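## Task

Robots r1, r2 and r3 begin in the decontamination room, the clean workroom and the sterile store respectively. The connecting doors are locked, and every dividing wall has an open service window. Take the steel instrument cassette from the window counter between the decontamination room and the clean workroom and set it on the sterile store bench, using any number of robots. At the end, every gripper must be open and every robot backed away, with the cassette staying on the bench unsupported by any robot. A robot that topples or is left leaning means failure.

## Robot and tools

Robots: r1, r2 and r3 are identical Hello Robot Stretch 3 units. Each has a two-wheeled base (0.33 m long, 0.34 m wide, passive omni wheel at the back), a lift on a vertical mast, and one telescoping arm that sticks out to the robot's RIGHT side, ending in a wrist and a two-finger gripper. The base cannot strafe, so you move the gripper fore and aft by driving. An on-the-spot turn pivots about the point between the drive wheels, 0.05 m behind the front edge; with the arm in and wrist folded it sweeps a 0.28 m radius, and an unfolded level wrist reaches beyond that.

Frames: each robot reports in its own base frame: origin on the floor between the drive wheels, x forward, y left, z up. hand_pose is the fingertip meeting point in that frame. The odometry frame is the base frame at the scene's start. Robots do not know each other's positions; only images, lidar_m, wrist_depth_mm and head_depth_mm show relative placement.

execute_actions(actions, cameras): actions is a list holding one action or none (empty list just reports state and pictures). An action is an object keyed by "r1", "r2", "r3"; each robot may get "base", "joints" and optionally "contact_limits". All listed motions start at once.
- base: exactly one of {"translate_m": d}, an offset in metres along the robot's own x from where it last measured itself, forward positive, -1 to 1; or {"rotate_rad": d}, an offset turn, counter-clockwise (left) positive, -3.2 to 3.2.
- joints: absolute targets by name, one number each: lift_m 0 to 1.1 (arm height); arm_m 0 to 0.52 (extension); wrist_yaw_rad -1.345 to 4.42 (0 along the arm, positive toward the front, 3.0 folded over the base); wrist_pitch_rad -1.57 to 0.451 (0 level, negative tips down); wrist_roll_rad -2.911 to 2.911; gripper_m -0.089 to 0.179 (larger is wider; real fingertip gap is a bit smaller, zero below 0.007); head_pan_rad -3.953 to 1.73 (0 ahead, positive left, -1.57 faces the arm); head_tilt_rad -1.53 to 0.419 (negative down).
- contact_limits: {"arm_m": n}, motor effort percent 1 to 100 at which the arm motion halts with contact_stop; lower is gentler, too low stops at once.
- cameras: list of names such as r2_wrist_camera, or "all"; [] returns none. Bad keys or out-of-range numbers reject the whole call.
Unmentioned joints or bases may keep pushing toward earlier targets. One action runs at most 15 s.

wait(seconds 0 to 10): commands nothing and returns state and images. zoom_image(camera, region [x0,y0,x1,y1] pixels, at most 504x504) enlarges part of a camera's latest full image. finished_scene(scene) ends the given scene irreversibly and reports success; do it only once the cassette rests on the bench and all robots have let go and backed off.

Results: base_status and joint_status tell how each commanded motion ended: done (for the base, the wheels turned as far as asked, slip included), off_target (stopped short, maybe still pushing), contact_stop (arm or lift met resistance and went slack until next command), time_out, torque_fault (a wrist servo overloaded and is limp for 10 s). on_its_own covers uncommanded parts; its "held at" is a target, not a position. base_odometry counts wheel turns; heading runs -3.142 to 3.142. turned_by_wheels and turned_by_imu give rotation since the last result. base_tilt shows forward/right lean in degrees with a fixed bias up to about 4. motor_effort is percent of max, bracket = peak; readings are biased and noisy. lidar_m: 12 distances in metres, 30-degree sectors, first straight ahead, then counter-clockwise (4th left, 7th behind, 10th right), plane 0.17 m high, "-" nothing seen; it ignores clear objects and its own body but sees other robots. wrist_depth_mm and head_depth_mm are 7x7 median depth grids (head image is sideways). Camera names are <robot>_head_camera, <robot>_nav_camera, <robot>_wrist_camera; head and nav move with the head joints.

Speed: the base runs fast (0.30 m/s, 1.9 rad/s) only with lift_m under 0.30, arm_m under 0.03 and wrist_yaw_rad over 2.54; otherwise 0.10 m/s and 0.63 rad/s.

Gripping: command gripper_m below the object's width to hold; to release, go at least 0.02 above where the fingers met it. Readings and done do not prove a grip. Fold or unfold the wrist only with lift_m in 0.32 to 0.95, wrist_pitch_rad -0.4, roll near 0; after folding the lift may go to 0.25. With yaw below -0.4 keep pitch -0.5 or lower.

Avoid: robots pressing on each other (a hard squeeze ends the run; touching bases must not drive further); arm pushes against rigid things above about 0.45 m, repeated pushes after a contact_stop, or driving while the gripper is hooked on something fixed, all of which can tip the robot; snagging furniture, especially reversing. If tilted, reverse the last move in small steps, free the gripper, and lower lift_m to about 0.2. Don't drop, slam or let the cassette slip; loose objects may occasionally get nudged. Robots sharing a load drift apart by up to 2.5 cm per metre, which can pull one over.

Each tool is called as name([rows], argument=value, ...), one row to a line, values as JSON.

## Session

execute_actions(actions=[])

Scene clock: 0.00 s.
r1.base_odometry: x=+0.000 y=+0.000 heading=+0.000 (m, m, rad; r1's odometry frame)
r1.turned_by_wheels: +0.000 (rad since the last result)
r1.turned_by_imu: +0.000 (rad since the last result)
r1.base_tilt: forward=+0.4 right=+1.0 (deg)
r1.lidar_m: 1.12 0.85 0.83 0.87 1.24 1.52 1.62 2.30 2.28 0.89 1.29 1.28
r1.head_depth_mm: 1232 1232 1213 1212 1217 1212 1204 / 1307 1300 1295 1298 1290 1285 1285 / 1401 1401 1392 1383 1384 1371 1374 / 1473 1459 1448 1452 1435 1432 1429 / 1299 1285 1277 1261 1248 1242 1231 / 1122 1109 1104 1097 1086 1078 1073 / 990 981 972 969 959 954 950
r1.base_status: not commanded
r1.joint_positions: lift_m=+0.449 arm_m=-0.002 wrist_yaw_rad=+2.898 wrist_pitch_rad=-0.422 wrist_roll_rad=+0.014 gripper_m=+0.037 head_pan_rad=-0.003 head_tilt_rad=-0.005
r1.joint_status: not commanded
r1.motor_effort: left_wheel=+0 right_wheel=+0 lift_m=+26 arm_m=-1 wrist_yaw_rad=+0 wrist_pitch_rad=+4 wrist_roll_rad=+0 gripper_m=+0 head_pan_rad=+0 head_tilt_rad=+1 (%)
r1.hand_pose: x=+0.0328 y=+0.0739 z=+0.4613 quat_wxyz=(+0.232, +0.709, +0.062, +0.664) (m; r1's base frame)
r1.wrist_depth_mm: - - 920 836 740 688 635 / - - - 885 825 741 674 / - - - - 883 809 719 / - - 975 969 915 844 793 / 819 822 820 773 779 754 732 / 696 675 - 659 636 638 634 / 593 603 - 590 566 563 544
r2.base_odometry: x=+0.000 y=+0.000 heading=+0.000 (m, m, rad; r2's odometry frame)
r2.turned_by_wheels: +0.000 (rad since the last result)
r2.turned_by_imu: +0.000 (rad since the last result)
r2.base_tilt: forward=+0.7 right=-0.4 (deg)
r2.lidar_m: 1.87 2.45 2.39 1.46 1.29 1.29 1.53 2.30 2.31 1.79 1.58 1.58
r2.head_depth_mm: 1756 1752 1758 1733 1732 1735 1734 / 1867 1932 1920 1915 1907 1894 1874 / 1924 2149 2129 2123 2084 2092 2057 / 1933 2395 2367 2353 2344 2305 2276 / 1957 2712 2744 2732 2722 2675 2449 / 1972 2654 2661 2697 2636 2662 2426 / 1951 2516 2476 2487 2496 2486 2417
r2.base_status: not commanded
r2.joint_positions: lift_m=+0.585 arm_m=+0.003 wrist_yaw_rad=+3.127 wrist_pitch_rad=-0.477 wrist_roll_rad=-0.014 gripper_m=+0.037 head_pan_rad=-0.014 head_tilt_rad=-0.023
r2.joint_status: not commanded
r2.motor_effort: left_wheel=+0 right_wheel=+0 lift_m=+19 arm_m=+0 wrist_yaw_rad=+0 wrist_pitch_rad=+5 wrist_roll_rad=+0 gripper_m=+1 head_pan_rad=+1 head_tilt_rad=+2 (%)
r2.hand_pose: x=-0.0181 y=+0.0687 z=+0.5850 quat_wxyz=(+0.171, +0.683, +0.164, +0.691) (m; r2's base frame)
r2.wrist_depth_mm: 961 - - - - - - / - - - - - - - / - - - - - - - / - - - - - - - / 974 970 960 937 972 901 916 / 817 827 843 796 - 779 788 / 722 728 715 709 706 708 696
r3.base_odometry: x=+0.000 y=+0.000 heading=+0.000 (m, m, rad; r3's odometry frame)
r3.turned_by_wheels: +0.000 (rad since the last result)
r3.turned_by_imu: +0.000 (rad since the last result)
r3.base_tilt: forward=-1.1 right=-0.4 (deg)
r3.lidar_m: 1.80 1.57 1.57 0.96 0.84 0.84 1.00 1.24 1.24 1.24 0.87 3.05
r3.head_depth_mm: 1919 2762 3034 3034 3091 3000 2546 / 1783 2603 2670 2688 2671 2714 2542 / 1692 2333 2379 2426 2361 2387 2354 / 1954 2132 2150 - - 2169 2138 / 1872 1943 1948 - - 1955 1950 / 1760 1783 1777 1779 2045 1789 1801 / 1630 1643 1649 1637 1648 1647 1665
r3.base_status: not commanded
r3.joint_positions: lift_m=+0.467 arm_m=-0.002 wrist_yaw_rad=+2.893 wrist_pitch_rad=-0.494 wrist_roll_rad=+0.004 gripper_m=+0.037 head_pan_rad=+0.003 head_tilt_rad=+0.012
r3.joint_status: not commanded
r3.motor_effort: left_wheel=+0 right_wheel=-1 lift_m=+33 arm_m=+0 wrist_yaw_rad=+0 wrist_pitch_rad=+5 wrist_roll_rad=+1 gripper_m=+0 head_pan_rad=+0 head_tilt_rad=+1 (%)
r3.hand_pose: x=+0.0315 y=+0.0642 z=+0.4631 quat_wxyz=(+0.257, +0.703, +0.086, +0.657) (m; r3's base frame)
r3.wrist_depth_mm: - 871 - - - - - / - 921 - - - - - / 717 - - - - - - / 766 - 937 919 958 962 980 / 775 - 785 788 842 795 811 / 643 663 - 656 700 694 698 / 558 570 598 600 594 594 611
pictures: r1_head_camera (sideways: a quarter turn clockwise sets it upright), r1_nav_camera (sideways: a quarter turn counterclockwise sets it upright), r1_wrist_camera, r2_head_camera (sideways: a quarter turn clockwise sets it upright), r2_nav_camera (sideways: a quarter turn counterclockwise sets it upright), r2_wrist_camera, r3_head_camera (sideways: a quarter turn clockwise sets it upright), r3_nav_camera (sideways: a quarter turn counterclockwise sets it upright), r3_wrist_camera
Images, in order (width x height): r1_head_camera 896x504, r1_nav_camera 672x504, r1_wrist_camera 644x364, r2_head_camera 896x504, r2_nav_camera 672x504, r2_wrist_camera 644x364, r3_head_camera 896x504, r3_nav_camera 672x504, r3_wrist_camera 644x364.

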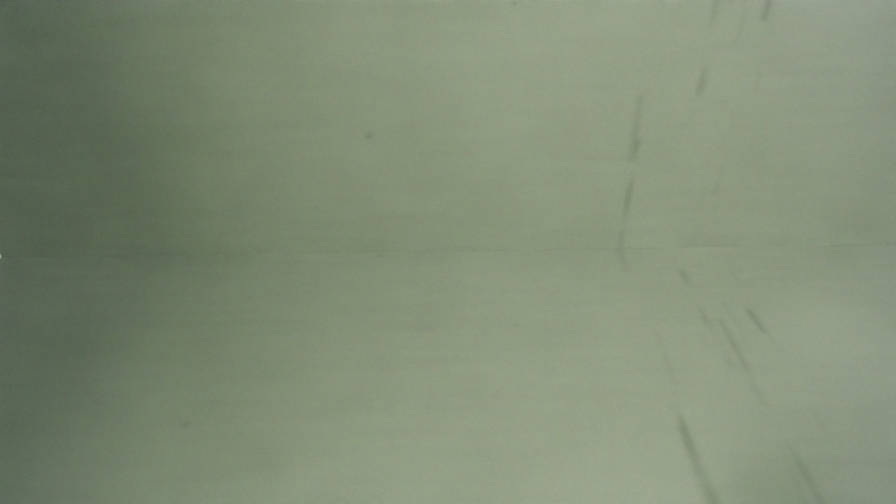

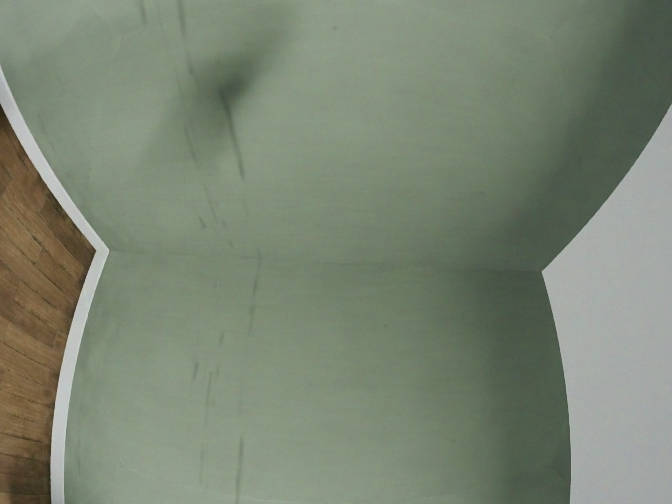

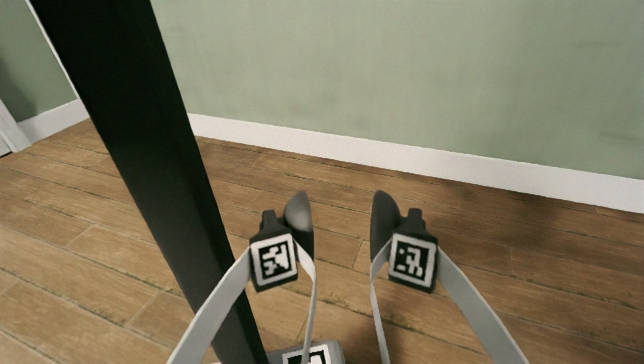

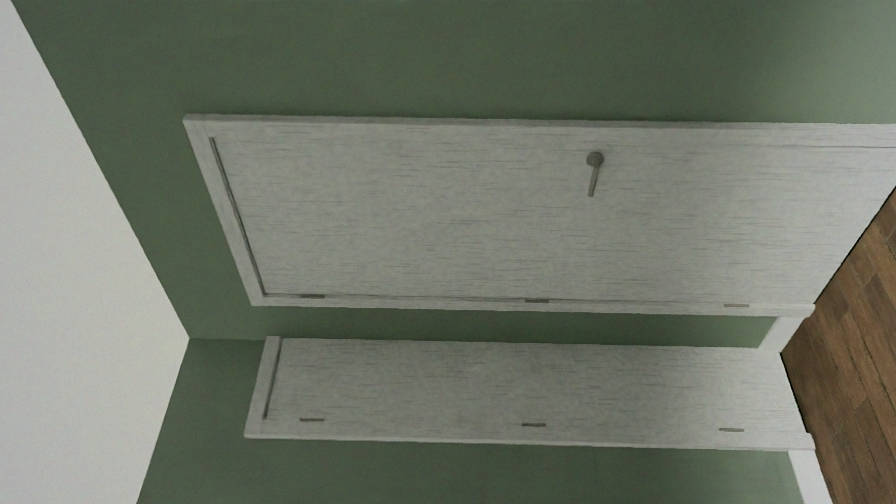

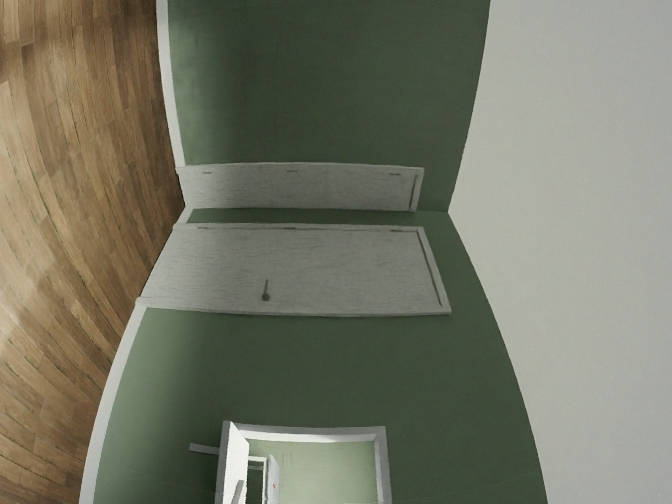

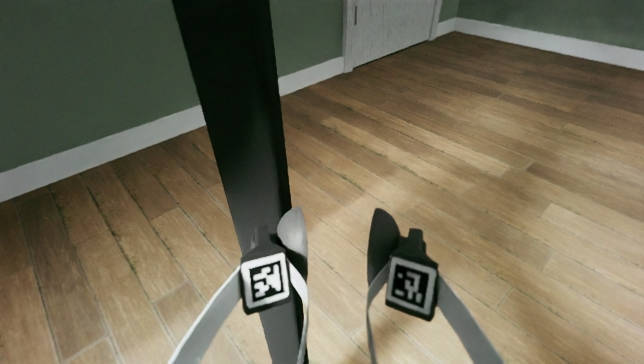

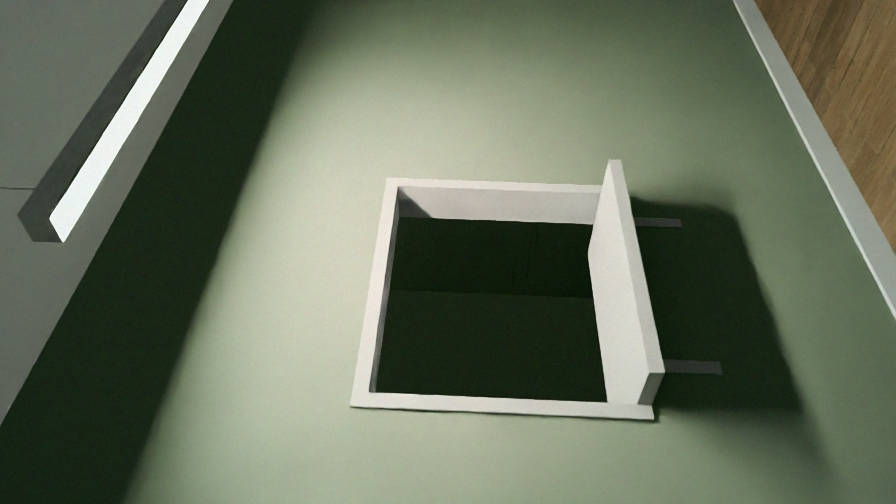

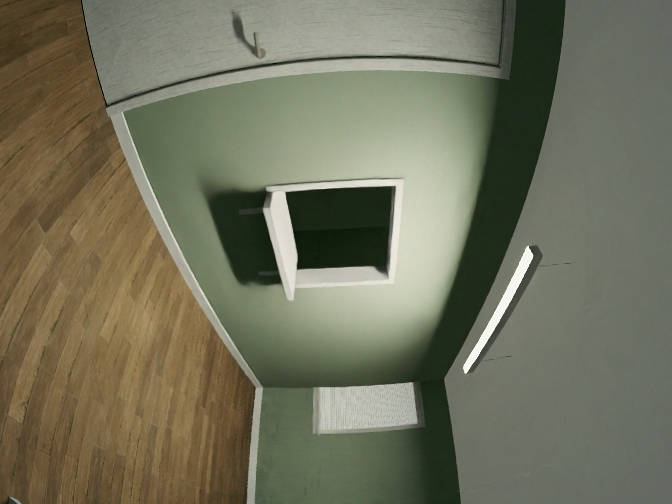

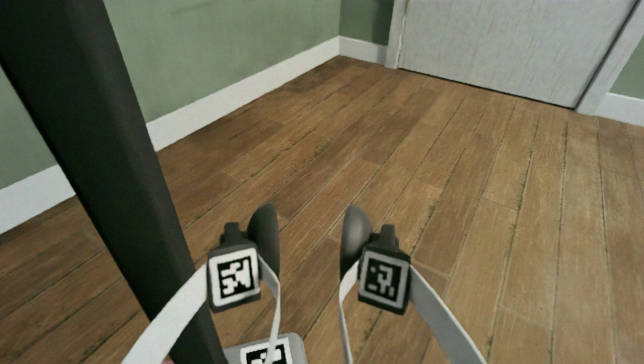

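execute_actions([
  {"r2":{"base":{"rotate_rad":-0.82},"joints":{"lift_m":0.28,"arm_m":0,"head_tilt_rad":-0.3}},"r3":{"joints":{"lift_m":0.28,"head_pan_rad":-1.0,"head_tilt_rad":-0.5}}},
], cameras=["r2_head_camera","r2_nav_camera","r3_head_camera","r3_nav_camera"])

Scene clock: 4.20 s.
r1.base_odometry: x=+0.000 y=+0.000 heading=+0.000 (m, m, rad; r1's odometry frame)
r1.turned_by_wheels: +0.000 (rad since the last result)
r1.turned_by_imu: +0.000 (rad since the last result)
r1.base_tilt: forward=+0.5 right=+0.9 (deg)
r1.lidar_m: 1.11 0.85 0.83 0.87 1.25 1.52 1.62 2.30 2.28 0.89 1.28 1.28
r1.head_depth_mm: 1228 1229 1228 1214 1212 1211 1207 / 1309 1308 1297 1297 1283 1282 1283 / 1405 1398 1390 1389 1378 1374 1374 / 1481 1460 1451 1447 1439 1443 1428 / 1298 1284 1271 1261 1252 1246 1237 / 1123 1115 1101 1095 1085 1081 1071 / 989 980 973 970 964 953 949
r1.base_status: not commanded
r1.joint_positions: lift_m=+0.449 arm_m=-0.002 wrist_yaw_rad=+2.898 wrist_pitch_rad=-0.422 wrist_roll_rad=+0.014 gripper_m=+0.037 head_pan_rad=-0.003 head_tilt_rad=-0.005
r1.joint_status: not commanded
r1.motor_effort: left_wheel=+0(1) right_wheel=+1(0) lift_m=+26(26) arm_m=+0(1) wrist_yaw_rad=+0(0) wrist_pitch_rad=+5(5) wrist_roll_rad=+0(0) gripper_m=+0(0) head_pan_rad=+0(0) head_tilt_rad=+2(1) (%)
r1.hand_pose: x=+0.0328 y=+0.0739 z=+0.4613 quat_wxyz=(+0.232, +0.709, +0.062, +0.664) (m; r1's base frame)
r1.wrist_depth_mm: - - 908 826 760 682 633 / - - - 888 831 736 678 / - - - - 914 818 740 / - - 974 947 920 835 789 / 820 812 808 783 781 740 728 / 700 673 - 663 641 642 630 / 591 588 - 593 575 557 541
r2.base_odometry: x=+0.000 y=+0.000 heading=-0.820 (m, m, rad; r2's odometry frame)
r2.turned_by_wheels: -0.820 (rad since the last result)
r2.turned_by_imu: -0.820 (rad since the last result)
r2.base_tilt: forward=+0.6 right=-0.5 (deg)
r2.lidar_m: 1.58 1.64 2.22 2.45 1.80 1.34 1.29 1.34 1.83 2.31 2.24 1.64
r2.head_depth_mm: 1353 1424 1483 1566 1626 1705 1632 / 1374 - - 1572 1658 1729 1647 / 1370 - - 1750 1644 1744 1628 / 1381 - - 1624 1671 1766 1632 / 1395 - - 1682 1668 1763 1646 / 1386 - - 1725 1679 1772 1648 / 1396 1484 1526 1606 1690 1774 1635
r2.base_status: done
r2.joint_positions: lift_m=+0.281 arm_m=+0.003 wrist_yaw_rad=+3.127 wrist_pitch_rad=-0.478 wrist_roll_rad=-0.014 gripper_m=+0.037 head_pan_rad=-0.014 head_tilt_rad=-0.297
r2.joint_status: all done
joint sent to its limit — the command would take r2.arm_m past its lower limit, so that joint was sent only as far as its limit.
r2.motor_effort: left_wheel=+3(7) right_wheel=-2(5) lift_m=+7(19) arm_m=+0(0) wrist_yaw_rad=+0(0) wrist_pitch_rad=+5(5) wrist_roll_rad=-1(1) gripper_m=+1(1) head_pan_rad=+0(0) head_tilt_rad=-1(17) (%)
r2.hand_pose: x=-0.0181 y=+0.0686 z=+0.2802 quat_wxyz=(+0.171, +0.683, +0.164, +0.691) (m; r2's base frame)
r2.wrist_depth_mm: - - - - - - - / - - - - - - 973 / 828 791 790 789 777 762 762 / 654 645 642 649 634 621 623 / 546 547 556 545 555 528 518 / 470 - - - - 452 452 / - - - - 402 396 397
r3.base_odometry: x=+0.000 y=+0.000 heading=+0.000 (m, m, rad; r3's odometry frame)
r3.turned_by_wheels: +0.000 (rad since the last result)
r3.turned_by_imu: +0.001 (rad since the last result)
r3.base_tilt: forward=-1.2 right=-0.6 (deg)
r3.lidar_m: 1.81 1.57 1.57 0.96 0.84 0.84 0.99 1.24 1.24 1.24 0.87 3.03
r3.head_depth_mm: 2470 2491 1837 1172 1891 1668 1378 / 3063 3173 1803 1161 1042 1652 1373 / 3470 3768 1762 1159 1863 1176 1304 / 3394 3768 1892 2521 2021 1635 1352 / 3378 3631 3759 2707 2023 1631 1350 / 3272 3552 3738 2728 2034 1623 1345 / 3343 3542 3726 2694 2000 1610 1345
r3.base_status: not commanded
r3.joint_positions: lift_m=+0.280 arm_m=-0.002 wrist_yaw_rad=+2.893 wrist_pitch_rad=-0.495 wrist_roll_rad=+0.004 gripper_m=+0.037 head_pan_rad=-0.993 head_tilt_rad=-0.493
r3.joint_status: all done
r3.motor_effort: left_wheel=+0(0) right_wheel=-1(1) lift_m=+29(31) arm_m=-1(1) wrist_yaw_rad=+0(0) wrist_pitch_rad=+6(6) wrist_roll_rad=+1(1) gripper_m=+0(0) head_pan_rad=-3(34) head_tilt_rad=-5(43) (%)
r3.hand_pose: x=+0.0315 y=+0.0640 z=+0.2758 quat_wxyz=(+0.258, +0.703, +0.087, +0.657) (m; r3's base frame)
r3.wrist_depth_mm: - 889 - - - - - / - 918 - - - - - / 697 776 763 801 820 832 848 / 594 - 633 640 638 645 682 / 509 - 541 532 552 547 549 / 460 - - 447 483 467 479 / - - - 410 415 418 414
pictures: r2_head_camera (sideways: a quarter turn clockwise sets it upright), r2_nav_camera (sideways: a quarter turn counterclockwise sets it upright), r3_head_camera (sideways: a quarter turn clockwise sets it upright), r3_nav_camera (sideways: a quarter turn counterclockwise sets it upright)
camera_calibration (this result's frames):
r2_head_camera: T_world_to_cam=[[-0.261423, -0.0104927, -0.965167, 1.27469], [-0.0207101, 0.999772, -0.00525935, 0.00939135], [0.965002, 0.0186138, -0.261581, 0.29562], [0, 0, 0, 1]] pos_world=[0.0481544, -0.00151693, 1.30767]
r2_nav_camera: T_world_to_cam=[[0.249147, 0.029438, 0.968018, -1.22295], [0.0147669, -0.999537, 0.0265958, 0.0169656], [0.968353, 0.00766841, -0.249466, 0.278737], [0, 0, 0, 1]] pos_world=[0.0345274, 0.0508213, 1.25292]
r3_head_camera: T_world_to_cam=[[-0.283591, 0.365267, -0.886654, 1.17416], [0.838929, 0.542387, -0.0448845, 0.0585596], [0.464515, -0.756569, -0.460249, 0.554494], [0, 0, 0, 1]] pos_world=[0.0262823, -0.0411292, 1.2989]
r3_nav_camera: T_world_to_cam=[[0.228778, -0.439411, 0.868665, -1.08513], [-0.852717, -0.520921, -0.0389283, 0.104672], [0.469611, -0.731819, -0.493868, 0.601009], [0, 0, 0, 1]] pos_world=[0.0552693, 0.0175363, 1.24351]
Images, in order (width x height): r2_head_camera 896x504, r2_nav_camera 672x504, r3_head_camera 896x504, r3_nav_camera 672x504.

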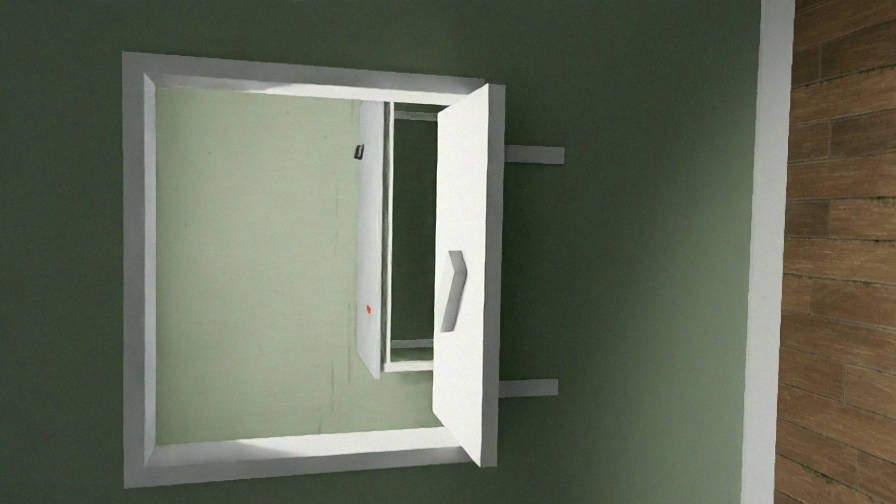

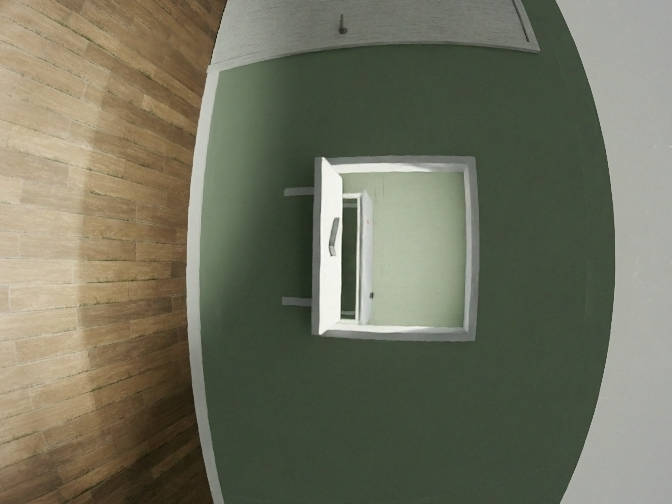

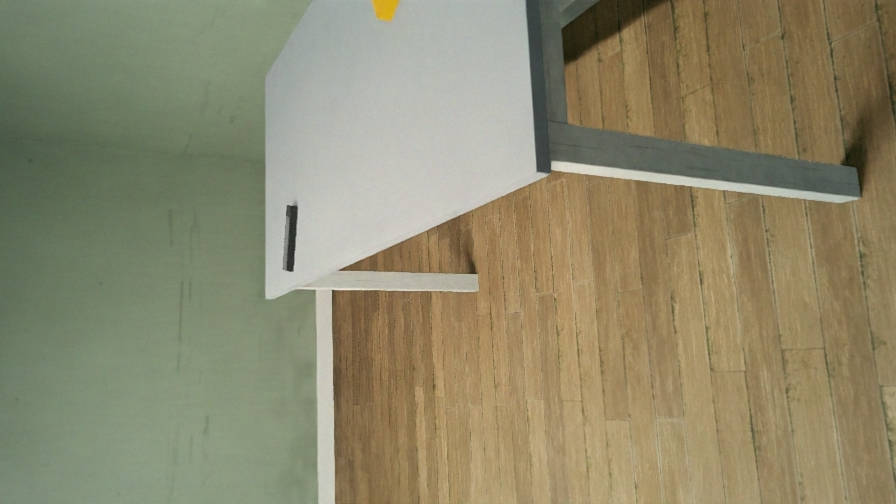

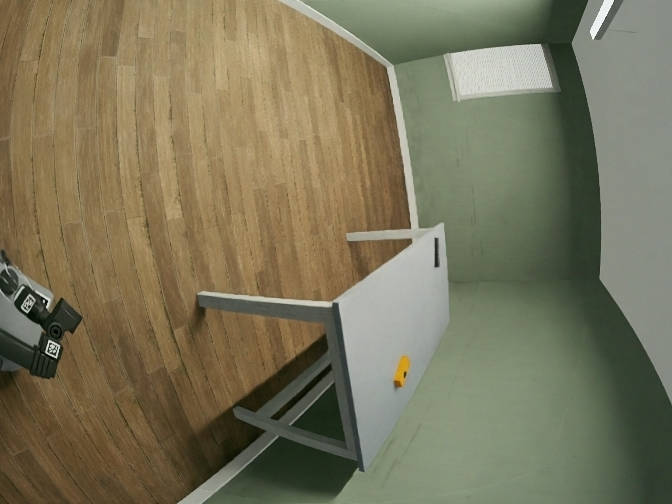

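execute_actions([
  {"r2":{"base":{"translate_m":1.0},"joints":{"head_tilt_rad":-0.7}},"r3":{"base":{"rotate_rad":-0.17}}},
], cameras=[])

execute_actions([
  {"r2":{"base":{"rotate_rad":1.571},"joints":{"lift_m":0.94,"wrist_pitch_rad":-0.4,"head_pan_rad":-1.45,"gripper_m":0.15}},"r3":{"base":{"translate_m":1.0}}},
], cameras=["r2_head_camera"])

Scene clock: 10.00 s.
r1.base_odometry: x=+0.000 y=+0.000 heading=+0.000 (m, m, rad; r1's odometry frame)
r1.turned_by_wheels: +0.000 (rad since the last result)
r1.turned_by_imu: +0.000 (rad since the last result)
r1.base_tilt: forward=+0.4 right=+0.9 (deg)
r1.lidar_m: 1.11 0.85 0.83 0.87 1.24 1.52 1.62 2.30 2.27 0.89 1.29 1.28
r1.head_depth_mm: 1226 1219 1222 1218 1218 1213 1204 / 1311 1308 1293 1298 1297 1293 1280 / 1404 1397 1388 1387 1380 1380 1369 / 1487 1464 1463 1440 1439 1432 1426 / 1297 1281 1273 1254 1245 1235 1223 / 1120 1105 1110 1096 1083 1081 1070 / 989 984 975 970 964 957 948
r1.base_status: not commanded
r1.joint_positions: lift_m=+0.449 arm_m=-0.002 wrist_yaw_rad=+2.898 wrist_pitch_rad=-0.422 wrist_roll_rad=+0.014 gripper_m=+0.037 head_pan_rad=-0.003 head_tilt_rad=-0.005
r1.joint_status: not commanded
r1.motor_effort: left_wheel=+0(1) right_wheel=+0(1) lift_m=+26(26) arm_m=-1(1) wrist_yaw_rad=+0(0) wrist_pitch_rad=+5(4) wrist_roll_rad=+0(0) gripper_m=+0(0) head_pan_rad=+0(0) head_tilt_rad=+1(1) (%)
r1.hand_pose: x=+0.0328 y=+0.0739 z=+0.4613 quat_wxyz=(+0.232, +0.709, +0.062, +0.664) (m; r1's base frame)
r1.wrist_depth_mm: - - 906 818 754 681 624 / - - - 884 806 737 676 / - - - - 876 790 729 / - - 971 951 931 861 793 / 831 806 804 782 779 744 740 / 684 684 - 656 637 641 640 / 594 601 - 588 567 562 545
r2.base_odometry: x=+0.682 y=-0.731 heading=-0.820 (m, m, rad; r2's odometry frame)
r2.turned_by_wheels: +0.000 (rad since the last result)
r2.turned_by_imu: +0.005 (rad since the last result)
r2.base_tilt: forward=+0.6 right=-0.5 (deg)
r2.lidar_m: 0.58 0.60 0.82 2.19 2.55 2.37 2.29 2.38 2.39 2.20 0.82 0.60
r2.head_depth_mm: 2970 3275 2673 695 577 907 1119 / 2905 3314 2778 697 576 914 1131 / 2903 3284 2835 698 577 922 1140 / 2943 3325 2736 700 597 934 1142 / 2929 3355 2791 671 597 942 1153 / 3027 3293 2780 681 597 952 1159 / 3083 3482 2835 706 602 962 1160
r2.base_status: done
r2.joint_positions: lift_m=+0.281 arm_m=+0.003 wrist_yaw_rad=+3.127 wrist_pitch_rad=-0.478 wrist_roll_rad=-0.014 gripper_m=+0.037 head_pan_rad=-0.014 head_tilt_rad=-0.692
r2.joint_status: all done
r2.motor_effort: left_wheel=+3(12) right_wheel=-1(5) lift_m=+7(7) arm_m=+0(0) wrist_yaw_rad=+0(1) wrist_pitch_rad=+5(5) wrist_roll_rad=-1(0) gripper_m=+1(0) head_pan_rad=+0(0) head_tilt_rad=-2(23) (%)
r2.hand_pose: x=-0.0181 y=+0.0686 z=+0.2802 quat_wxyz=(+0.171, +0.683, +0.164, +0.691) (m; r2's base frame)
r2.wrist_depth_mm: - - - - - - 736 / - - - - - 954 721 / 801 805 812 784 767 772 706 / 658 646 654 637 633 629 614 / 551 547 558 545 544 528 515 / 467 - - - - 449 451 / - - - - 402 398 399
r3.base_odometry: x=+0.000 y=+0.000 heading=-0.170 (m, m, rad; r3's odometry frame)
r3.turned_by_wheels: -0.170 (rad since the last result)
r3.turned_by_imu: -0.170 (rad since the last result)
r3.base_tilt: forward=-1.0 right=-0.4 (deg)
r3.lidar_m: 2.01 1.58 1.57 1.07 0.85 0.84 0.91 1.25 1.24 1.24 0.87 2.26
r3.head_depth_mm: 1810 1879 1863 1179 1955 1617 1380 / 2132 2223 1792 1158 1940 1649 1374 / 2533 2658 1781 1157 1913 1632 1360 / 3180 3388 1764 1149 1055 1223 1302 / 3428 3782 1730 1333 2053 1624 1364 / 3343 3613 2203 2550 2013 1619 1349 / 3242 3491 3701 2626 2023 1617 1356
r3.base_status: done
r3.joint_positions: lift_m=+0.280 arm_m=-0.002 wrist_yaw_rad=+2.893 wrist_pitch_rad=-0.495 wrist_roll_rad=+0.004 gripper_m=+0.037 head_pan_rad=-0.993 head_tilt_rad=-0.494
r3.joint_status: not commanded
r3.motor_effort: left_wheel=+1(7) right_wheel=-3(8) lift_m=+28(29) arm_m=-1(1) wrist_yaw_rad=+0(0) wrist_pitch_rad=+6(6) wrist_roll_rad=+1(1) gripper_m=+0(0) head_pan_rad=-3(2) head_tilt_rad=-5(5) (%)
r3.hand_pose: x=+0.0315 y=+0.0640 z=+0.2758 quat_wxyz=(+0.258, +0.703, +0.087, +0.657) (m; r3's base frame)
r3.wrist_depth_mm: - 991 - - - - - / - - - - - - - / 701 773 802 794 800 829 843 / 588 - 616 630 640 643 668 / 516 - 542 524 547 549 551 / 466 - - 446 468 464 483 / - - - 411 405 405 414
pictures: none
No camera images: the call's "cameras" was empty. Leave "cameras" out to get every camera's image.

Scene clock: 16.83 s.
r1.base_odometry: x=+0.000 y=+0.000 heading=+0.000 (m, m, rad; r1's odometry frame)
r1.turned_by_wheels: +0.000 (rad since the last result)
r1.turned_by_imu: +0.000 (rad since the last result)
r1.base_tilt: forward=+0.4 right=+1.0 (deg)
r1.lidar_m: 1.12 0.85 0.83 0.87 1.24 1.52 1.62 2.30 2.27 0.89 1.29 1.28
r1.head_depth_mm: 1227 1222 1221 1222 1218 1211 1207 / 1314 1304 1301 1300 1295 1288 1285 / 1411 1405 1391 1383 1384 1368 1370 / 1478 1465 1453 1455 1442 1437 1422 / 1289 1281 1267 1262 1241 1232 1221 / 1121 1109 1103 1091 1085 1078 1067 / 985 982 978 968 961 958 953
r1.base_status: not commanded
r1.joint_positions: lift_m=+0.449 arm_m=-0.002 wrist_yaw_rad=+2.898 wrist_pitch_rad=-0.422 wrist_roll_rad=+0.014 gripper_m=+0.037 head_pan_rad=-0.003 head_tilt_rad=-0.005
r1.joint_status: not commanded
r1.motor_effort: left_wheel=+1(1) right_wheel=+0(1) lift_m=+26(26) arm_m=+0(0) wrist_yaw_rad=+0(0) wrist_pitch_rad=+5(4) wrist_roll_rad=+0(0) gripper_m=+0(0) head_pan_rad=+0(0) head_tilt_rad=+2(2) (%)
r1.hand_pose: x=+0.0328 y=+0.0739 z=+0.4613 quat_wxyz=(+0.232, +0.709, +0.062, +0.664) (m; r1's base frame)
r1.wrist_depth_mm: - - 928 825 756 683 631 / - - - 905 810 740 670 / - - - - 906 801 730 / - - 932 918 908 843 795 / 818 808 828 771 799 747 718 / 689 677 - 651 640 634 636 / 593 598 - 575 567 566 549
r2.base_odometry: x=+0.682 y=-0.731 heading=+0.751 (m, m, rad; r2's odometry frame)
r2.turned_by_wheels: +1.571 (rad since the last result)
r2.turned_by_imu: +1.573 (rad since the last result)
r2.base_tilt: forward=+0.7 right=-0.6 (deg)
r2.lidar_m: 2.18 2.55 2.37 2.29 2.38 2.39 2.19 0.81 0.60 0.58 0.60 0.83
r2.head_depth_mm: 2824 3208 2763 692 560 - - / 2899 3307 2737 696 577 - - / 2950 3310 2742 695 595 - - / 2971 3398 2764 675 596 - - / 3159 3379 927 701 617 985 1175 / 3240 3517 930 703 619 1042 1206 / 3299 3636 931 704 876 1078 1225
r2.base_status: done
r2.joint_positions: lift_m=+0.939 arm_m=+0.003 wrist_yaw_rad=+3.127 wrist_pitch_rad=-0.420 wrist_roll_rad=-0.014 gripper_m=+0.150 head_pan_rad=-1.443 head_tilt_rad=-0.692
r2.joint_status: all done
r2.motor_effort: left_wheel=-2(8) right_wheel=+1(5) lift_m=+29(30) arm_m=+0(0) wrist_yaw_rad=+0(1) wrist_pitch_rad=+6(4) wrist_roll_rad=-1(0) gripper_m=+0(83) head_pan_rad=-3(27) head_tilt_rad=-3(3) (%)
r2.hand_pose: x=-0.0180 y=+0.0763 z=+0.9516 quat_wxyz=(+0.152, +0.687, +0.144, +0.696) (m; r2's base frame)
r2.wrist_depth_mm: - - - - - - - / - - - - - - - / - - - - - - - / - - - - - - - / - - - - - - - / - - - - - - - / - - - - - - -
r3.base_odometry: x=+0.986 y=-0.169 heading=-0.170 (m, m, rad; r3's odometry frame)
r3.turned_by_wheels: +0.000 (rad since the last result)
r3.turned_by_imu: +0.007 (rad since the last result)
r3.base_tilt: forward=-1.1 right=-0.5 (deg)
r3.lidar_m: 1.24 0.99 0.98 1.06 1.57 1.64 1.78 1.87 0.90 1.69 1.70 2.59
r3.head_depth_mm: 2707 2854 2709 2595 2096 1661 1380 / 3040 3219 3359 2530 1971 1650 1370 / 2921 3216 3479 2852 2066 1644 1366 / 2835 3103 3310 2743 2048 1646 1360 / 2775 3007 3205 2777 2018 1624 1348 / 2662 2883 3107 2731 2010 1616 1340 / 2602 2815 2960 2701 2015 1611 1356
r3.base_status: done
r3.joint_positions: lift_m=+0.280 arm_m=-0.002 wrist_yaw_rad=+2.893 wrist_pitch_rad=-0.495 wrist_roll_rad=+0.004 gripper_m=+0.037 head_pan_rad=-0.993 head_tilt_rad=-0.494
r3.joint_status: not commanded
r3.motor_effort: left_wheel=+1(8) right_wheel=-3(6) lift_m=+29(29) arm_m=+0(0) wrist_yaw_rad=+1(0) wrist_pitch_rad=+6(6) wrist_roll_rad=+1(1) gripper_m=+0(0) head_pan_rad=-2(2) head_tilt_rad=-4(4) (%)
r3.hand_pose: x=+0.0315 y=+0.0640 z=+0.2758 quat_wxyz=(+0.258, +0.703, +0.087, +0.657) (m; r3's base frame)
r3.wrist_depth_mm: - - - - 916 835 771 / - 988 - - 983 890 809 / 719 749 783 774 825 801 822 / 593 - 621 629 646 653 652 / 516 - 537 539 545 556 558 / 451 - - 453 471 472 476 / - - - 411 405 407 417
pictures: r2_head_camera (sideways: a quarter turn clockwise sets it upright)
camera_calibration (this result's frames):
r2_head_camera: T_world_to_cam=[[-0.0921946, 0.606289, -0.789882, 1.045], [0.986894, 0.161147, 0.00850218, -0.0146702], [0.132442, -0.778746, -0.6132, 0.758239], [0, 0, 0, 1]] pos_world=[0.0103982, -0.0407319, 1.2905]
Images, in order (width x height): r2_head_camera 896x504.

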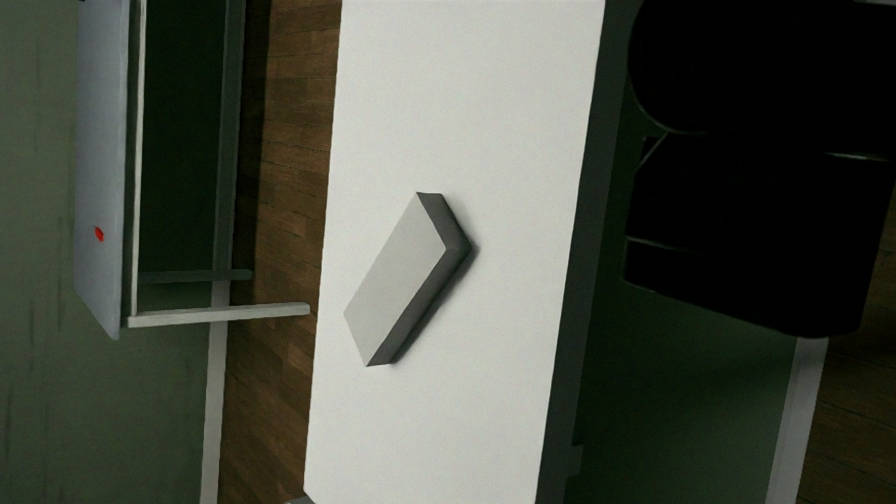

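execute_actions([
  {"r2":{"base":{"translate_m":0.054},"joints":{"wrist_yaw_rad":0.9,"arm_m":0.2,"wrist_roll_rad":0}},"r3":{"base":{"translate_m":0.4}}},
], cameras=[])

execute_actions([
  {"r2":{"joints":{"lift_m":1.03,"wrist_pitch_rad":-0.6,"arm_m":0.3}},"r3":{"base":{"translate_m":0.15}}},
], cameras=[])

execute_actions([
  {"r2":{"joints":{"wrist_pitch_rad":-0.9,"arm_m":0.4}},"r3":{"base":{"translate_m":0.17}}},
], cameras=["r2_head_camera","r2_wrist_camera"])

Scene clock: 20.83 s.
r1.base_odometry: x=+0.000 y=+0.000 heading=+0.000 (m, m, rad; r1's odometry frame)
r1.turned_by_wheels: +0.000 (rad since the last result)
r1.turned_by_imu: +0.000 (rad since the last result)
r1.base_tilt: forward=+0.4 right=+0.9 (deg)
r1.lidar_m: 1.11 0.85 0.83 0.87 1.25 1.52 1.62 2.30 2.28 0.89 1.29 1.28
r1.head_depth_mm: 1226 1228 1224 1216 1209 1205 1197 / 1317 1300 1297 1301 1298 1290 1285 / 1404 1394 1393 1373 1383 1374 1362 / 1470 1465 1448 1447 1442 1428 1429 / 1298 1283 1275 1256 1254 1235 1224 / 1122 1117 1100 1095 1086 1080 1065 / 992 985 980 970 963 956 949
r1.base_status: not commanded
r1.joint_positions: lift_m=+0.449 arm_m=-0.002 wrist_yaw_rad=+2.898 wrist_pitch_rad=-0.422 wrist_roll_rad=+0.014 gripper_m=+0.037 head_pan_rad=-0.003 head_tilt_rad=-0.005
r1.joint_status: not commanded
r1.motor_effort: left_wheel=+0(0) right_wheel=+1(0) lift_m=+26(26) arm_m=-1(0) wrist_yaw_rad=+0(0) wrist_pitch_rad=+4(5) wrist_roll_rad=+0(0) gripper_m=+0(0) head_pan_rad=+0(0) head_tilt_rad=+1(2) (%)
r1.hand_pose: x=+0.0328 y=+0.0739 z=+0.4613 quat_wxyz=(+0.232, +0.709, +0.062, +0.664) (m; r1's base frame)
r1.wrist_depth_mm: - - 915 827 746 680 635 / - - - 905 830 735 665 / - - - - 889 828 739 / - - 962 981 920 876 770 / 846 807 827 792 788 751 733 / 700 672 - 664 632 639 626 / 601 596 - 589 557 552 549
r2.base_odometry: x=+0.722 y=-0.694 heading=+0.751 (m, m, rad; r2's odometry frame)
r2.turned_by_wheels: +0.000 (rad since the last result)
r2.turned_by_imu: +0.001 (rad since the last result)
r2.base_tilt: forward=+0.6 right=-0.5 (deg)
r2.lidar_m: 2.31 2.50 2.37 2.29 2.38 2.44 2.20 0.81 0.60 0.58 0.60 0.83
r2.head_depth_mm: 2836 3218 3060 - 561 862 1053 / 2915 3236 2912 - 571 894 1100 / 2921 3311 2911 - 578 928 1142 / 3029 3405 2939 701 597 962 1161 / 3110 3392 928 713 617 1002 1177 / 3255 3592 927 727 618 1040 1206 / 3326 3585 2546 704 885 1083 1212
r2.base_status: done
r2.joint_positions: lift_m=+0.939 arm_m=+0.200 wrist_yaw_rad=+0.902 wrist_pitch_rad=-0.420 wrist_roll_rad=-0.003 gripper_m=+0.150 head_pan_rad=-1.443 head_tilt_rad=-0.692
r2.joint_status: all done
r2.motor_effort: left_wheel=-2(4) right_wheel=+2(4) lift_m=+29(29) arm_m=+2(3) wrist_yaw_rad=-3(3) wrist_pitch_rad=+6(6) wrist_roll_rad=+1(2) gripper_m=+1(0) head_pan_rad=-2(2) head_tilt_rad=-2(4) (%)
r2.hand_pose: x=+0.1545 y=-0.4837 z=+0.9516 quat_wxyz=(+0.688, +0.434, -0.557, +0.169) (m; r2's base frame)
r2.wrist_depth_mm: - 854 418 466 - - - / - - 468 505 - - - / - - 454 451 440 430 - / - - 351 351 340 289 337 / - - 292 287 283 255 252 / - - 252 243 243 240 200 / - - 229 212 209 204 175
r3.base_odometry: x=+1.380 y=-0.236 heading=-0.170 (m, m, rad; r3's odometry frame)
r3.turned_by_wheels: +0.000 (rad since the last result)
r3.turned_by_imu: +0.003 (rad since the last result)
r3.base_tilt: forward=-1.1 right=-0.4 (deg)
r3.lidar_m: 0.93 0.74 0.73 0.79 1.18 1.96 2.13 1.18 1.80 1.61 2.84 1.93
r3.head_depth_mm: 2811 3051 3212 2808 2088 1669 1381 / 2687 2976 3182 2857 2064 1643 1363 / 2669 2863 3099 2769 2049 1631 1368 / 2548 2754 2998 2790 2050 1647 1350 / 2507 2661 2927 2727 2059 1626 1347 / 2414 2572 2809 2657 2028 1627 1353 / 2322 2472 2701 2714 1997 1614 1336
r3.base_status: done
r3.joint_positions: lift_m=+0.280 arm_m=-0.002 wrist_yaw_rad=+2.893 wrist_pitch_rad=-0.495 wrist_roll_rad=+0.004 gripper_m=+0.037 head_pan_rad=-0.993 head_tilt_rad=-0.494
r3.joint_status: not commanded
r3.motor_effort: left_wheel=+1(8) right_wheel=-2(6) lift_m=+29(28) arm_m=+0(1) wrist_yaw_rad=+1(1) wrist_pitch_rad=+6(6) wrist_roll_rad=+1(1) gripper_m=+0(0) head_pan_rad=-3(2) head_tilt_rad=-4(5) (%)
r3.hand_pose: x=+0.0315 y=+0.0640 z=+0.2758 quat_wxyz=(+0.258, +0.703, +0.087, +0.657) (m; r3's base frame)
r3.wrist_depth_mm: - 971 846 770 693 634 584 / - 957 936 849 775 684 634 / 731 768 798 790 787 732 665 / 600 - 623 624 641 642 674 / 505 - 530 528 556 542 556 / 458 - - 449 474 471 477 / - - - 409 401 411 418
pictures: none
No camera images: the call's "cameras" was empty. Leave "cameras" out to get every camera's image.

Scene clock: 22.97 s.
r1.base_odometry: x=+0.000 y=+0.000 heading=+0.000 (m, m, rad; r1's odometry frame)
r1.turned_by_wheels: +0.000 (rad since the last result)
r1.turned_by_imu: +0.000 (rad since the last result)
r1.base_tilt: forward=+0.4 right=+0.9 (deg)
r1.lidar_m: 1.12 0.85 0.83 0.87 1.24 1.52 1.62 2.30 2.27 0.89 1.28 1.28
r1.head_depth_mm: 1222 1229 1229 1214 1215 1207 1205 / 1311 1307 1306 1302 1295 1285 1280 / 1403 1400 1385 1380 1384 1377 1370 / 1473 1469 1463 1441 1445 1426 1428 / 1292 1282 1274 1258 1247 1237 1226 / 1125 1111 1102 1096 1089 1079 1071 / 989 985 971 966 963 952 951
r1.base_status: not commanded
r1.joint_positions: lift_m=+0.449 arm_m=-0.002 wrist_yaw_rad=+2.898 wrist_pitch_rad=-0.422 wrist_roll_rad=+0.014 gripper_m=+0.037 head_pan_rad=-0.003 head_tilt_rad=-0.005
r1.joint_status: not commanded
r1.motor_effort: left_wheel=+0(0) right_wheel=+0(1) lift_m=+26(26) arm_m=+0(0) wrist_yaw_rad=+0(0) wrist_pitch_rad=+4(5) wrist_roll_rad=+0(0) gripper_m=+0(0) head_pan_rad=+0(0) head_tilt_rad=+0(1) (%)
r1.hand_pose: x=+0.0328 y=+0.0739 z=+0.4613 quat_wxyz=(+0.232, +0.709, +0.062, +0.664) (m; r1's base frame)
r1.wrist_depth_mm: - - 914 838 756 683 620 / - - - 906 817 744 671 / - - - - 878 793 719 / - - 966 941 898 853 789 / 824 817 819 769 789 747 760 / 682 669 - 651 631 630 631 / 599 596 - 589 572 558 545
r2.base_odometry: x=+0.722 y=-0.694 heading=+0.751 (m, m, rad; r2's odometry frame)
r2.turned_by_wheels: +0.000 (rad since the last result)
r2.turned_by_imu: +0.000 (rad since the last result)
r2.base_tilt: forward=+0.6 right=-0.4 (deg)
r2.lidar_m: 2.32 2.50 2.37 2.29 2.39 2.45 2.19 0.81 0.60 0.58 0.60 0.83
r2.head_depth_mm: 2887 - 1744 692 562 869 1050 / 2872 3253 810 697 577 893 1100 / 2862 2805 846 667 592 932 1141 / 2963 3393 2813 685 596 968 1153 / 3128 3456 2772 704 615 1000 1178 / 3211 3474 930 704 618 1042 1206 / 3324 3657 2525 704 884 1080 1216
r2.base_status: not commanded
r2.joint_positions: lift_m=+1.029 arm_m=+0.300 wrist_yaw_rad=+0.902 wrist_pitch_rad=-0.612 wrist_roll_rad=-0.003 gripper_m=+0.150 head_pan_rad=-1.443 head_tilt_rad=-0.692
r2.joint_status: all done
r2.motor_effort: left_wheel=-3(2) right_wheel=+1(2) lift_m=+29(31) arm_m=+2(2) wrist_yaw_rad=-2(3) wrist_pitch_rad=+4(6) wrist_roll_rad=+1(1) gripper_m=+1(1) head_pan_rad=-2(3) head_tilt_rad=-3(3) (%)
r2.hand_pose: x=+0.1322 y=-0.5664 z=+1.0011 quat_wxyz=(+0.701, +0.485, -0.513, +0.103) (m; r2's base frame)
r2.wrist_depth_mm: - 449 405 - - - - / - 801 440 544 - - - / - - 449 446 432 - - / - 392 386 377 328 368 - / - 344 332 328 287 327 317 / - - 290 290 254 252 282 / - 269 263 260 231 246 252
r3.base_odometry: x=+1.528 y=-0.262 heading=-0.170 (m, m, rad; r3's odometry frame)
r3.turned_by_wheels: +0.000 (rad since the last result)
r3.turned_by_imu: +0.001 (rad since the last result)
r3.base_tilt: forward=-1.1 right=-0.5 (deg)
r3.lidar_m: 0.81 0.65 0.64 0.69 1.06 2.08 2.27 1.30 1.89 1.60 2.72 1.69
r3.head_depth_mm: 2677 2951 3197 2835 2083 1672 1384 / 2582 2836 3118 2841 2066 1646 1375 / 2513 2743 2956 2776 2089 1652 1374 / 2454 2594 2887 2748 2061 1643 1359 / 2336 2545 2760 2742 2021 1623 1357 / 2291 2453 2657 2702 2022 1625 1345 / 2256 2425 2577 2702 2010 1600 1345
r3.base_status: done
r3.joint_positions: lift_m=+0.280 arm_m=-0.002 wrist_yaw_rad=+2.893 wrist_pitch_rad=-0.495 wrist_roll_rad=+0.004 gripper_m=+0.037 head_pan_rad=-0.993 head_tilt_rad=-0.494
r3.joint_status: not commanded
r3.motor_effort: left_wheel=+0(7) right_wheel=-2(7) lift_m=+29(29) arm_m=+0(1) wrist_yaw_rad=+0(1) wrist_pitch_rad=+6(6) wrist_roll_rad=+1(1) gripper_m=+0(0) head_pan_rad=-2(2) head_tilt_rad=-4(4) (%)
r3.hand_pose: x=+0.0315 y=+0.0640 z=+0.2758 quat_wxyz=(+0.258, +0.703, +0.087, +0.657) (m; r3's base frame)
r3.wrist_depth_mm: - 862 751 675 601 562 509 / - 912 828 744 677 599 539 / 713 752 762 750 719 647 591 / 599 - 617 630 653 657 619 / 502 - 540 533 561 547 550 / 458 - - 448 474 467 484 / - - - 411 398 419 409
pictures: none
No camera images: the call's "cameras" was empty. Leave "cameras" out to get every camera's image.

Scene clock: 25.03 s.
r1.base_odometry: x=+0.000 y=+0.000 heading=+0.000 (m, m, rad; r1's odometry frame)
r1.turned_by_wheels: +0.000 (rad since the last result)
r1.turned_by_imu: +0.000 (rad since the last result)
r1.base_tilt: forward=+0.5 right=+0.9 (deg)
r1.lidar_m: 1.11 0.85 0.83 0.87 1.24 1.52 1.62 2.31 2.27 0.89 1.28 1.28
r1.head_depth_mm: 1235 1234 1221 1210 1210 1215 1203 / 1313 1305 1305 1305 1301 1279 1288 / 1401 1403 1386 1393 1380 1369 1369 / 1481 1469 1448 1456 1440 1427 1427 / 1295 1292 1268 1266 1251 1242 1232 / 1124 1109 1103 1093 1082 1076 1068 / 995 980 972 961 964 954 948
r1.base_status: not commanded
r1.joint_positions: lift_m=+0.449 arm_m=-0.002 wrist_yaw_rad=+2.898 wrist_pitch_rad=-0.422 wrist_roll_rad=+0.014 gripper_m=+0.037 head_pan_rad=-0.003 head_tilt_rad=-0.005
r1.joint_status: not commanded
r1.motor_effort: left_wheel=+0(0) right_wheel=+1(0) lift_m=+26(26) arm_m=+0(0) wrist_yaw_rad=+0(0) wrist_pitch_rad=+4(4) wrist_roll_rad=+0(0) gripper_m=+0(0) head_pan_rad=+0(0) head_tilt_rad=+0(1) (%)
r1.hand_pose: x=+0.0328 y=+0.0739 z=+0.4613 quat_wxyz=(+0.232, +0.709, +0.062, +0.664) (m; r1's base frame)
r1.wrist_depth_mm: - - 907 828 735 686 624 / - - - 906 812 738 672 / - - - - 877 803 735 / - - 959 931 913 840 800 / 811 813 831 770 791 740 735 / 702 676 - 654 631 639 637 / 597 579 - 573 558 553 553
r2.base_odometry: x=+0.722 y=-0.694 heading=+0.751 (m, m, rad; r2's odometry frame)
r2.turned_by_wheels: +0.000 (rad since the last result)
r2.turned_by_imu: +0.000 (rad since the last result)
r2.base_tilt: forward=+0.5 right=-0.6 (deg)
r2.lidar_m: 2.32 2.49 2.37 2.29 2.38 2.44 2.20 0.81 0.60 0.58 0.60 0.83
r2.head_depth_mm: - - 2775 694 560 865 1054 / 2834 3233 848 695 577 894 1106 / 2938 3259 878 669 595 931 1132 / 3005 3377 2892 679 595 960 1164 / 3108 3401 927 701 616 997 1188 / 3191 3578 926 702 617 1045 1205 / 3292 3641 2513 706 888 1086 1223
r2.base_status: not commanded
r2.joint_positions: lift_m=+1.029 arm_m=+0.400 wrist_yaw_rad=+0.901 wrist_pitch_rad=-0.907 wrist_roll_rad=-0.003 gripper_m=+0.150 head_pan_rad=-1.443 head_tilt_rad=-0.692
r2.joint_status: all done
r2.motor_effort: left_wheel=-2(2) right_wheel=+1(2) lift_m=+29(29) arm_m=+2(2) wrist_yaw_rad=-2(2) wrist_pitch_rad=+2(3) wrist_roll_rad=+1(1) gripper_m=+0(1) head_pan_rad=-2(2) head_tilt_rad=-3(3) (%)
r2.hand_pose: x=+0.0875 y=-0.6311 z=+0.9514 quat_wxyz=(+0.708, +0.556, -0.436, -0.001) (m; r2's base frame)
r2.wrist_depth_mm: - 371 363 358 359 - - / 341 333 328 323 319 - - / 309 307 301 258 291 287 - / 287 282 279 241 268 266 263 / 265 264 257 222 248 251 246 / 245 - 240 207 231 232 230 / 234 226 223 193 217 218 215
r3.base_odometry: x=+1.695 y=-0.290 heading=-0.170 (m, m, rad; r3's odometry frame)
r3.turned_by_wheels: +0.000 (rad since the last result)
r3.turned_by_imu: +0.002 (rad since the last result)
r3.base_tilt: forward=-1.1 right=-0.4 (deg)
r3.lidar_m: 0.68 0.54 0.53 0.58 0.89 2.22 2.40 1.44 2.00 1.60 2.59 1.41
r3.head_depth_mm: 2531 2796 3109 2794 2072 1669 1375 / 2426 2728 2911 2825 2103 1643 1384 / 2374 2585 2794 2771 2069 1634 1366 / 2310 2530 2718 2767 2055 1628 1352 / 2240 2426 2606 2748 2038 1616 1355 / 2155 2353 2510 2689 2034 1610 1352 / 2156 2286 2464 2598 2007 1601 1342
r3.base_status: done
r3.joint_positions: lift_m=+0.280 arm_m=-0.002 wrist_yaw_rad=+2.893 wrist_pitch_rad=-0.495 wrist_roll_rad=+0.004 gripper_m=+0.037 head_pan_rad=-0.993 head_tilt_rad=-0.494
r3.joint_status: not commanded
r3.motor_effort: left_wheel=+0(7) right_wheel=-2(6) lift_m=+29(30) arm_m=+0(1) wrist_yaw_rad=-1(0) wrist_pitch_rad=+6(6) wrist_roll_rad=+1(0) gripper_m=+0(0) head_pan_rad=-2(2) head_tilt_rad=-4(4) (%)
r3.hand_pose: x=+0.0315 y=+0.0640 z=+0.2758 quat_wxyz=(+0.258, +0.703, +0.087, +0.657) (m; r3's base frame)
r3.wrist_depth_mm: - 714 654 582 507 468 433 / - 784 708 625 565 506 466 / 715 762 736 668 610 555 502 / 602 - 629 647 632 583 523 / 515 - 544 534 547 545 563 / 456 - - 451 477 468 469 / - - - 411 408 409 414
pictures: r2_head_camera (sideways: a quarter turn clockwise sets it upright), r2_wrist_camera
camera_calibration (this result's frames):
r2_head_camera: T_world_to_cam=[[-0.0920566, 0.60631, -0.789882, 1.045], [0.98693, 0.160923, 0.00850217, -0.0146704], [0.132265, -0.778776, -0.6132, 0.75824], [0, 0, 0, 1]] pos_world=[0.010389, -0.0407329, 1.2905]
r2_wrist_camera: T_world_to_cam=[[-0.584875, -0.810526, -0.0311185, -0.423294], [-0.715904, 0.53387, -0.449961, 0.855454], [0.381318, -0.240893, -0.892506, 0.83332], [0, 0, 0, 1]] pos_world=[0.0470885, -0.599052, 1.11549]
Images, in order (width x height): r2_head_camera 896x504, r2_wrist_camera 644x364.

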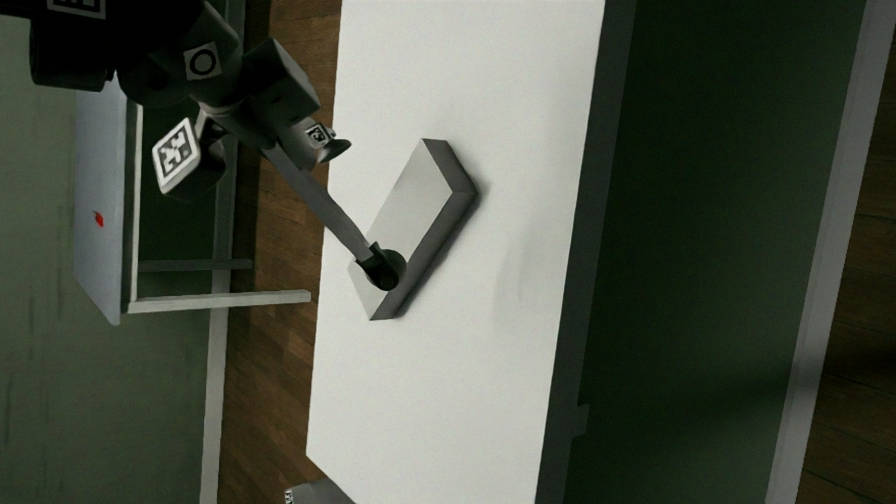

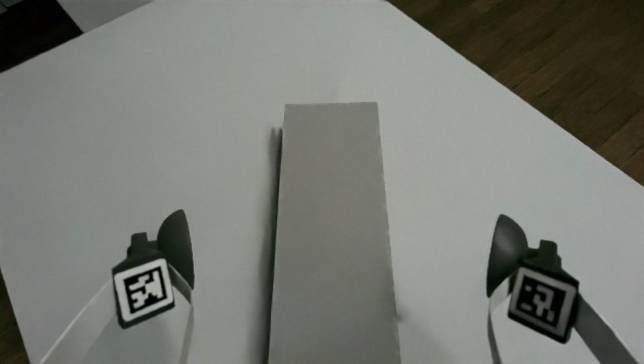

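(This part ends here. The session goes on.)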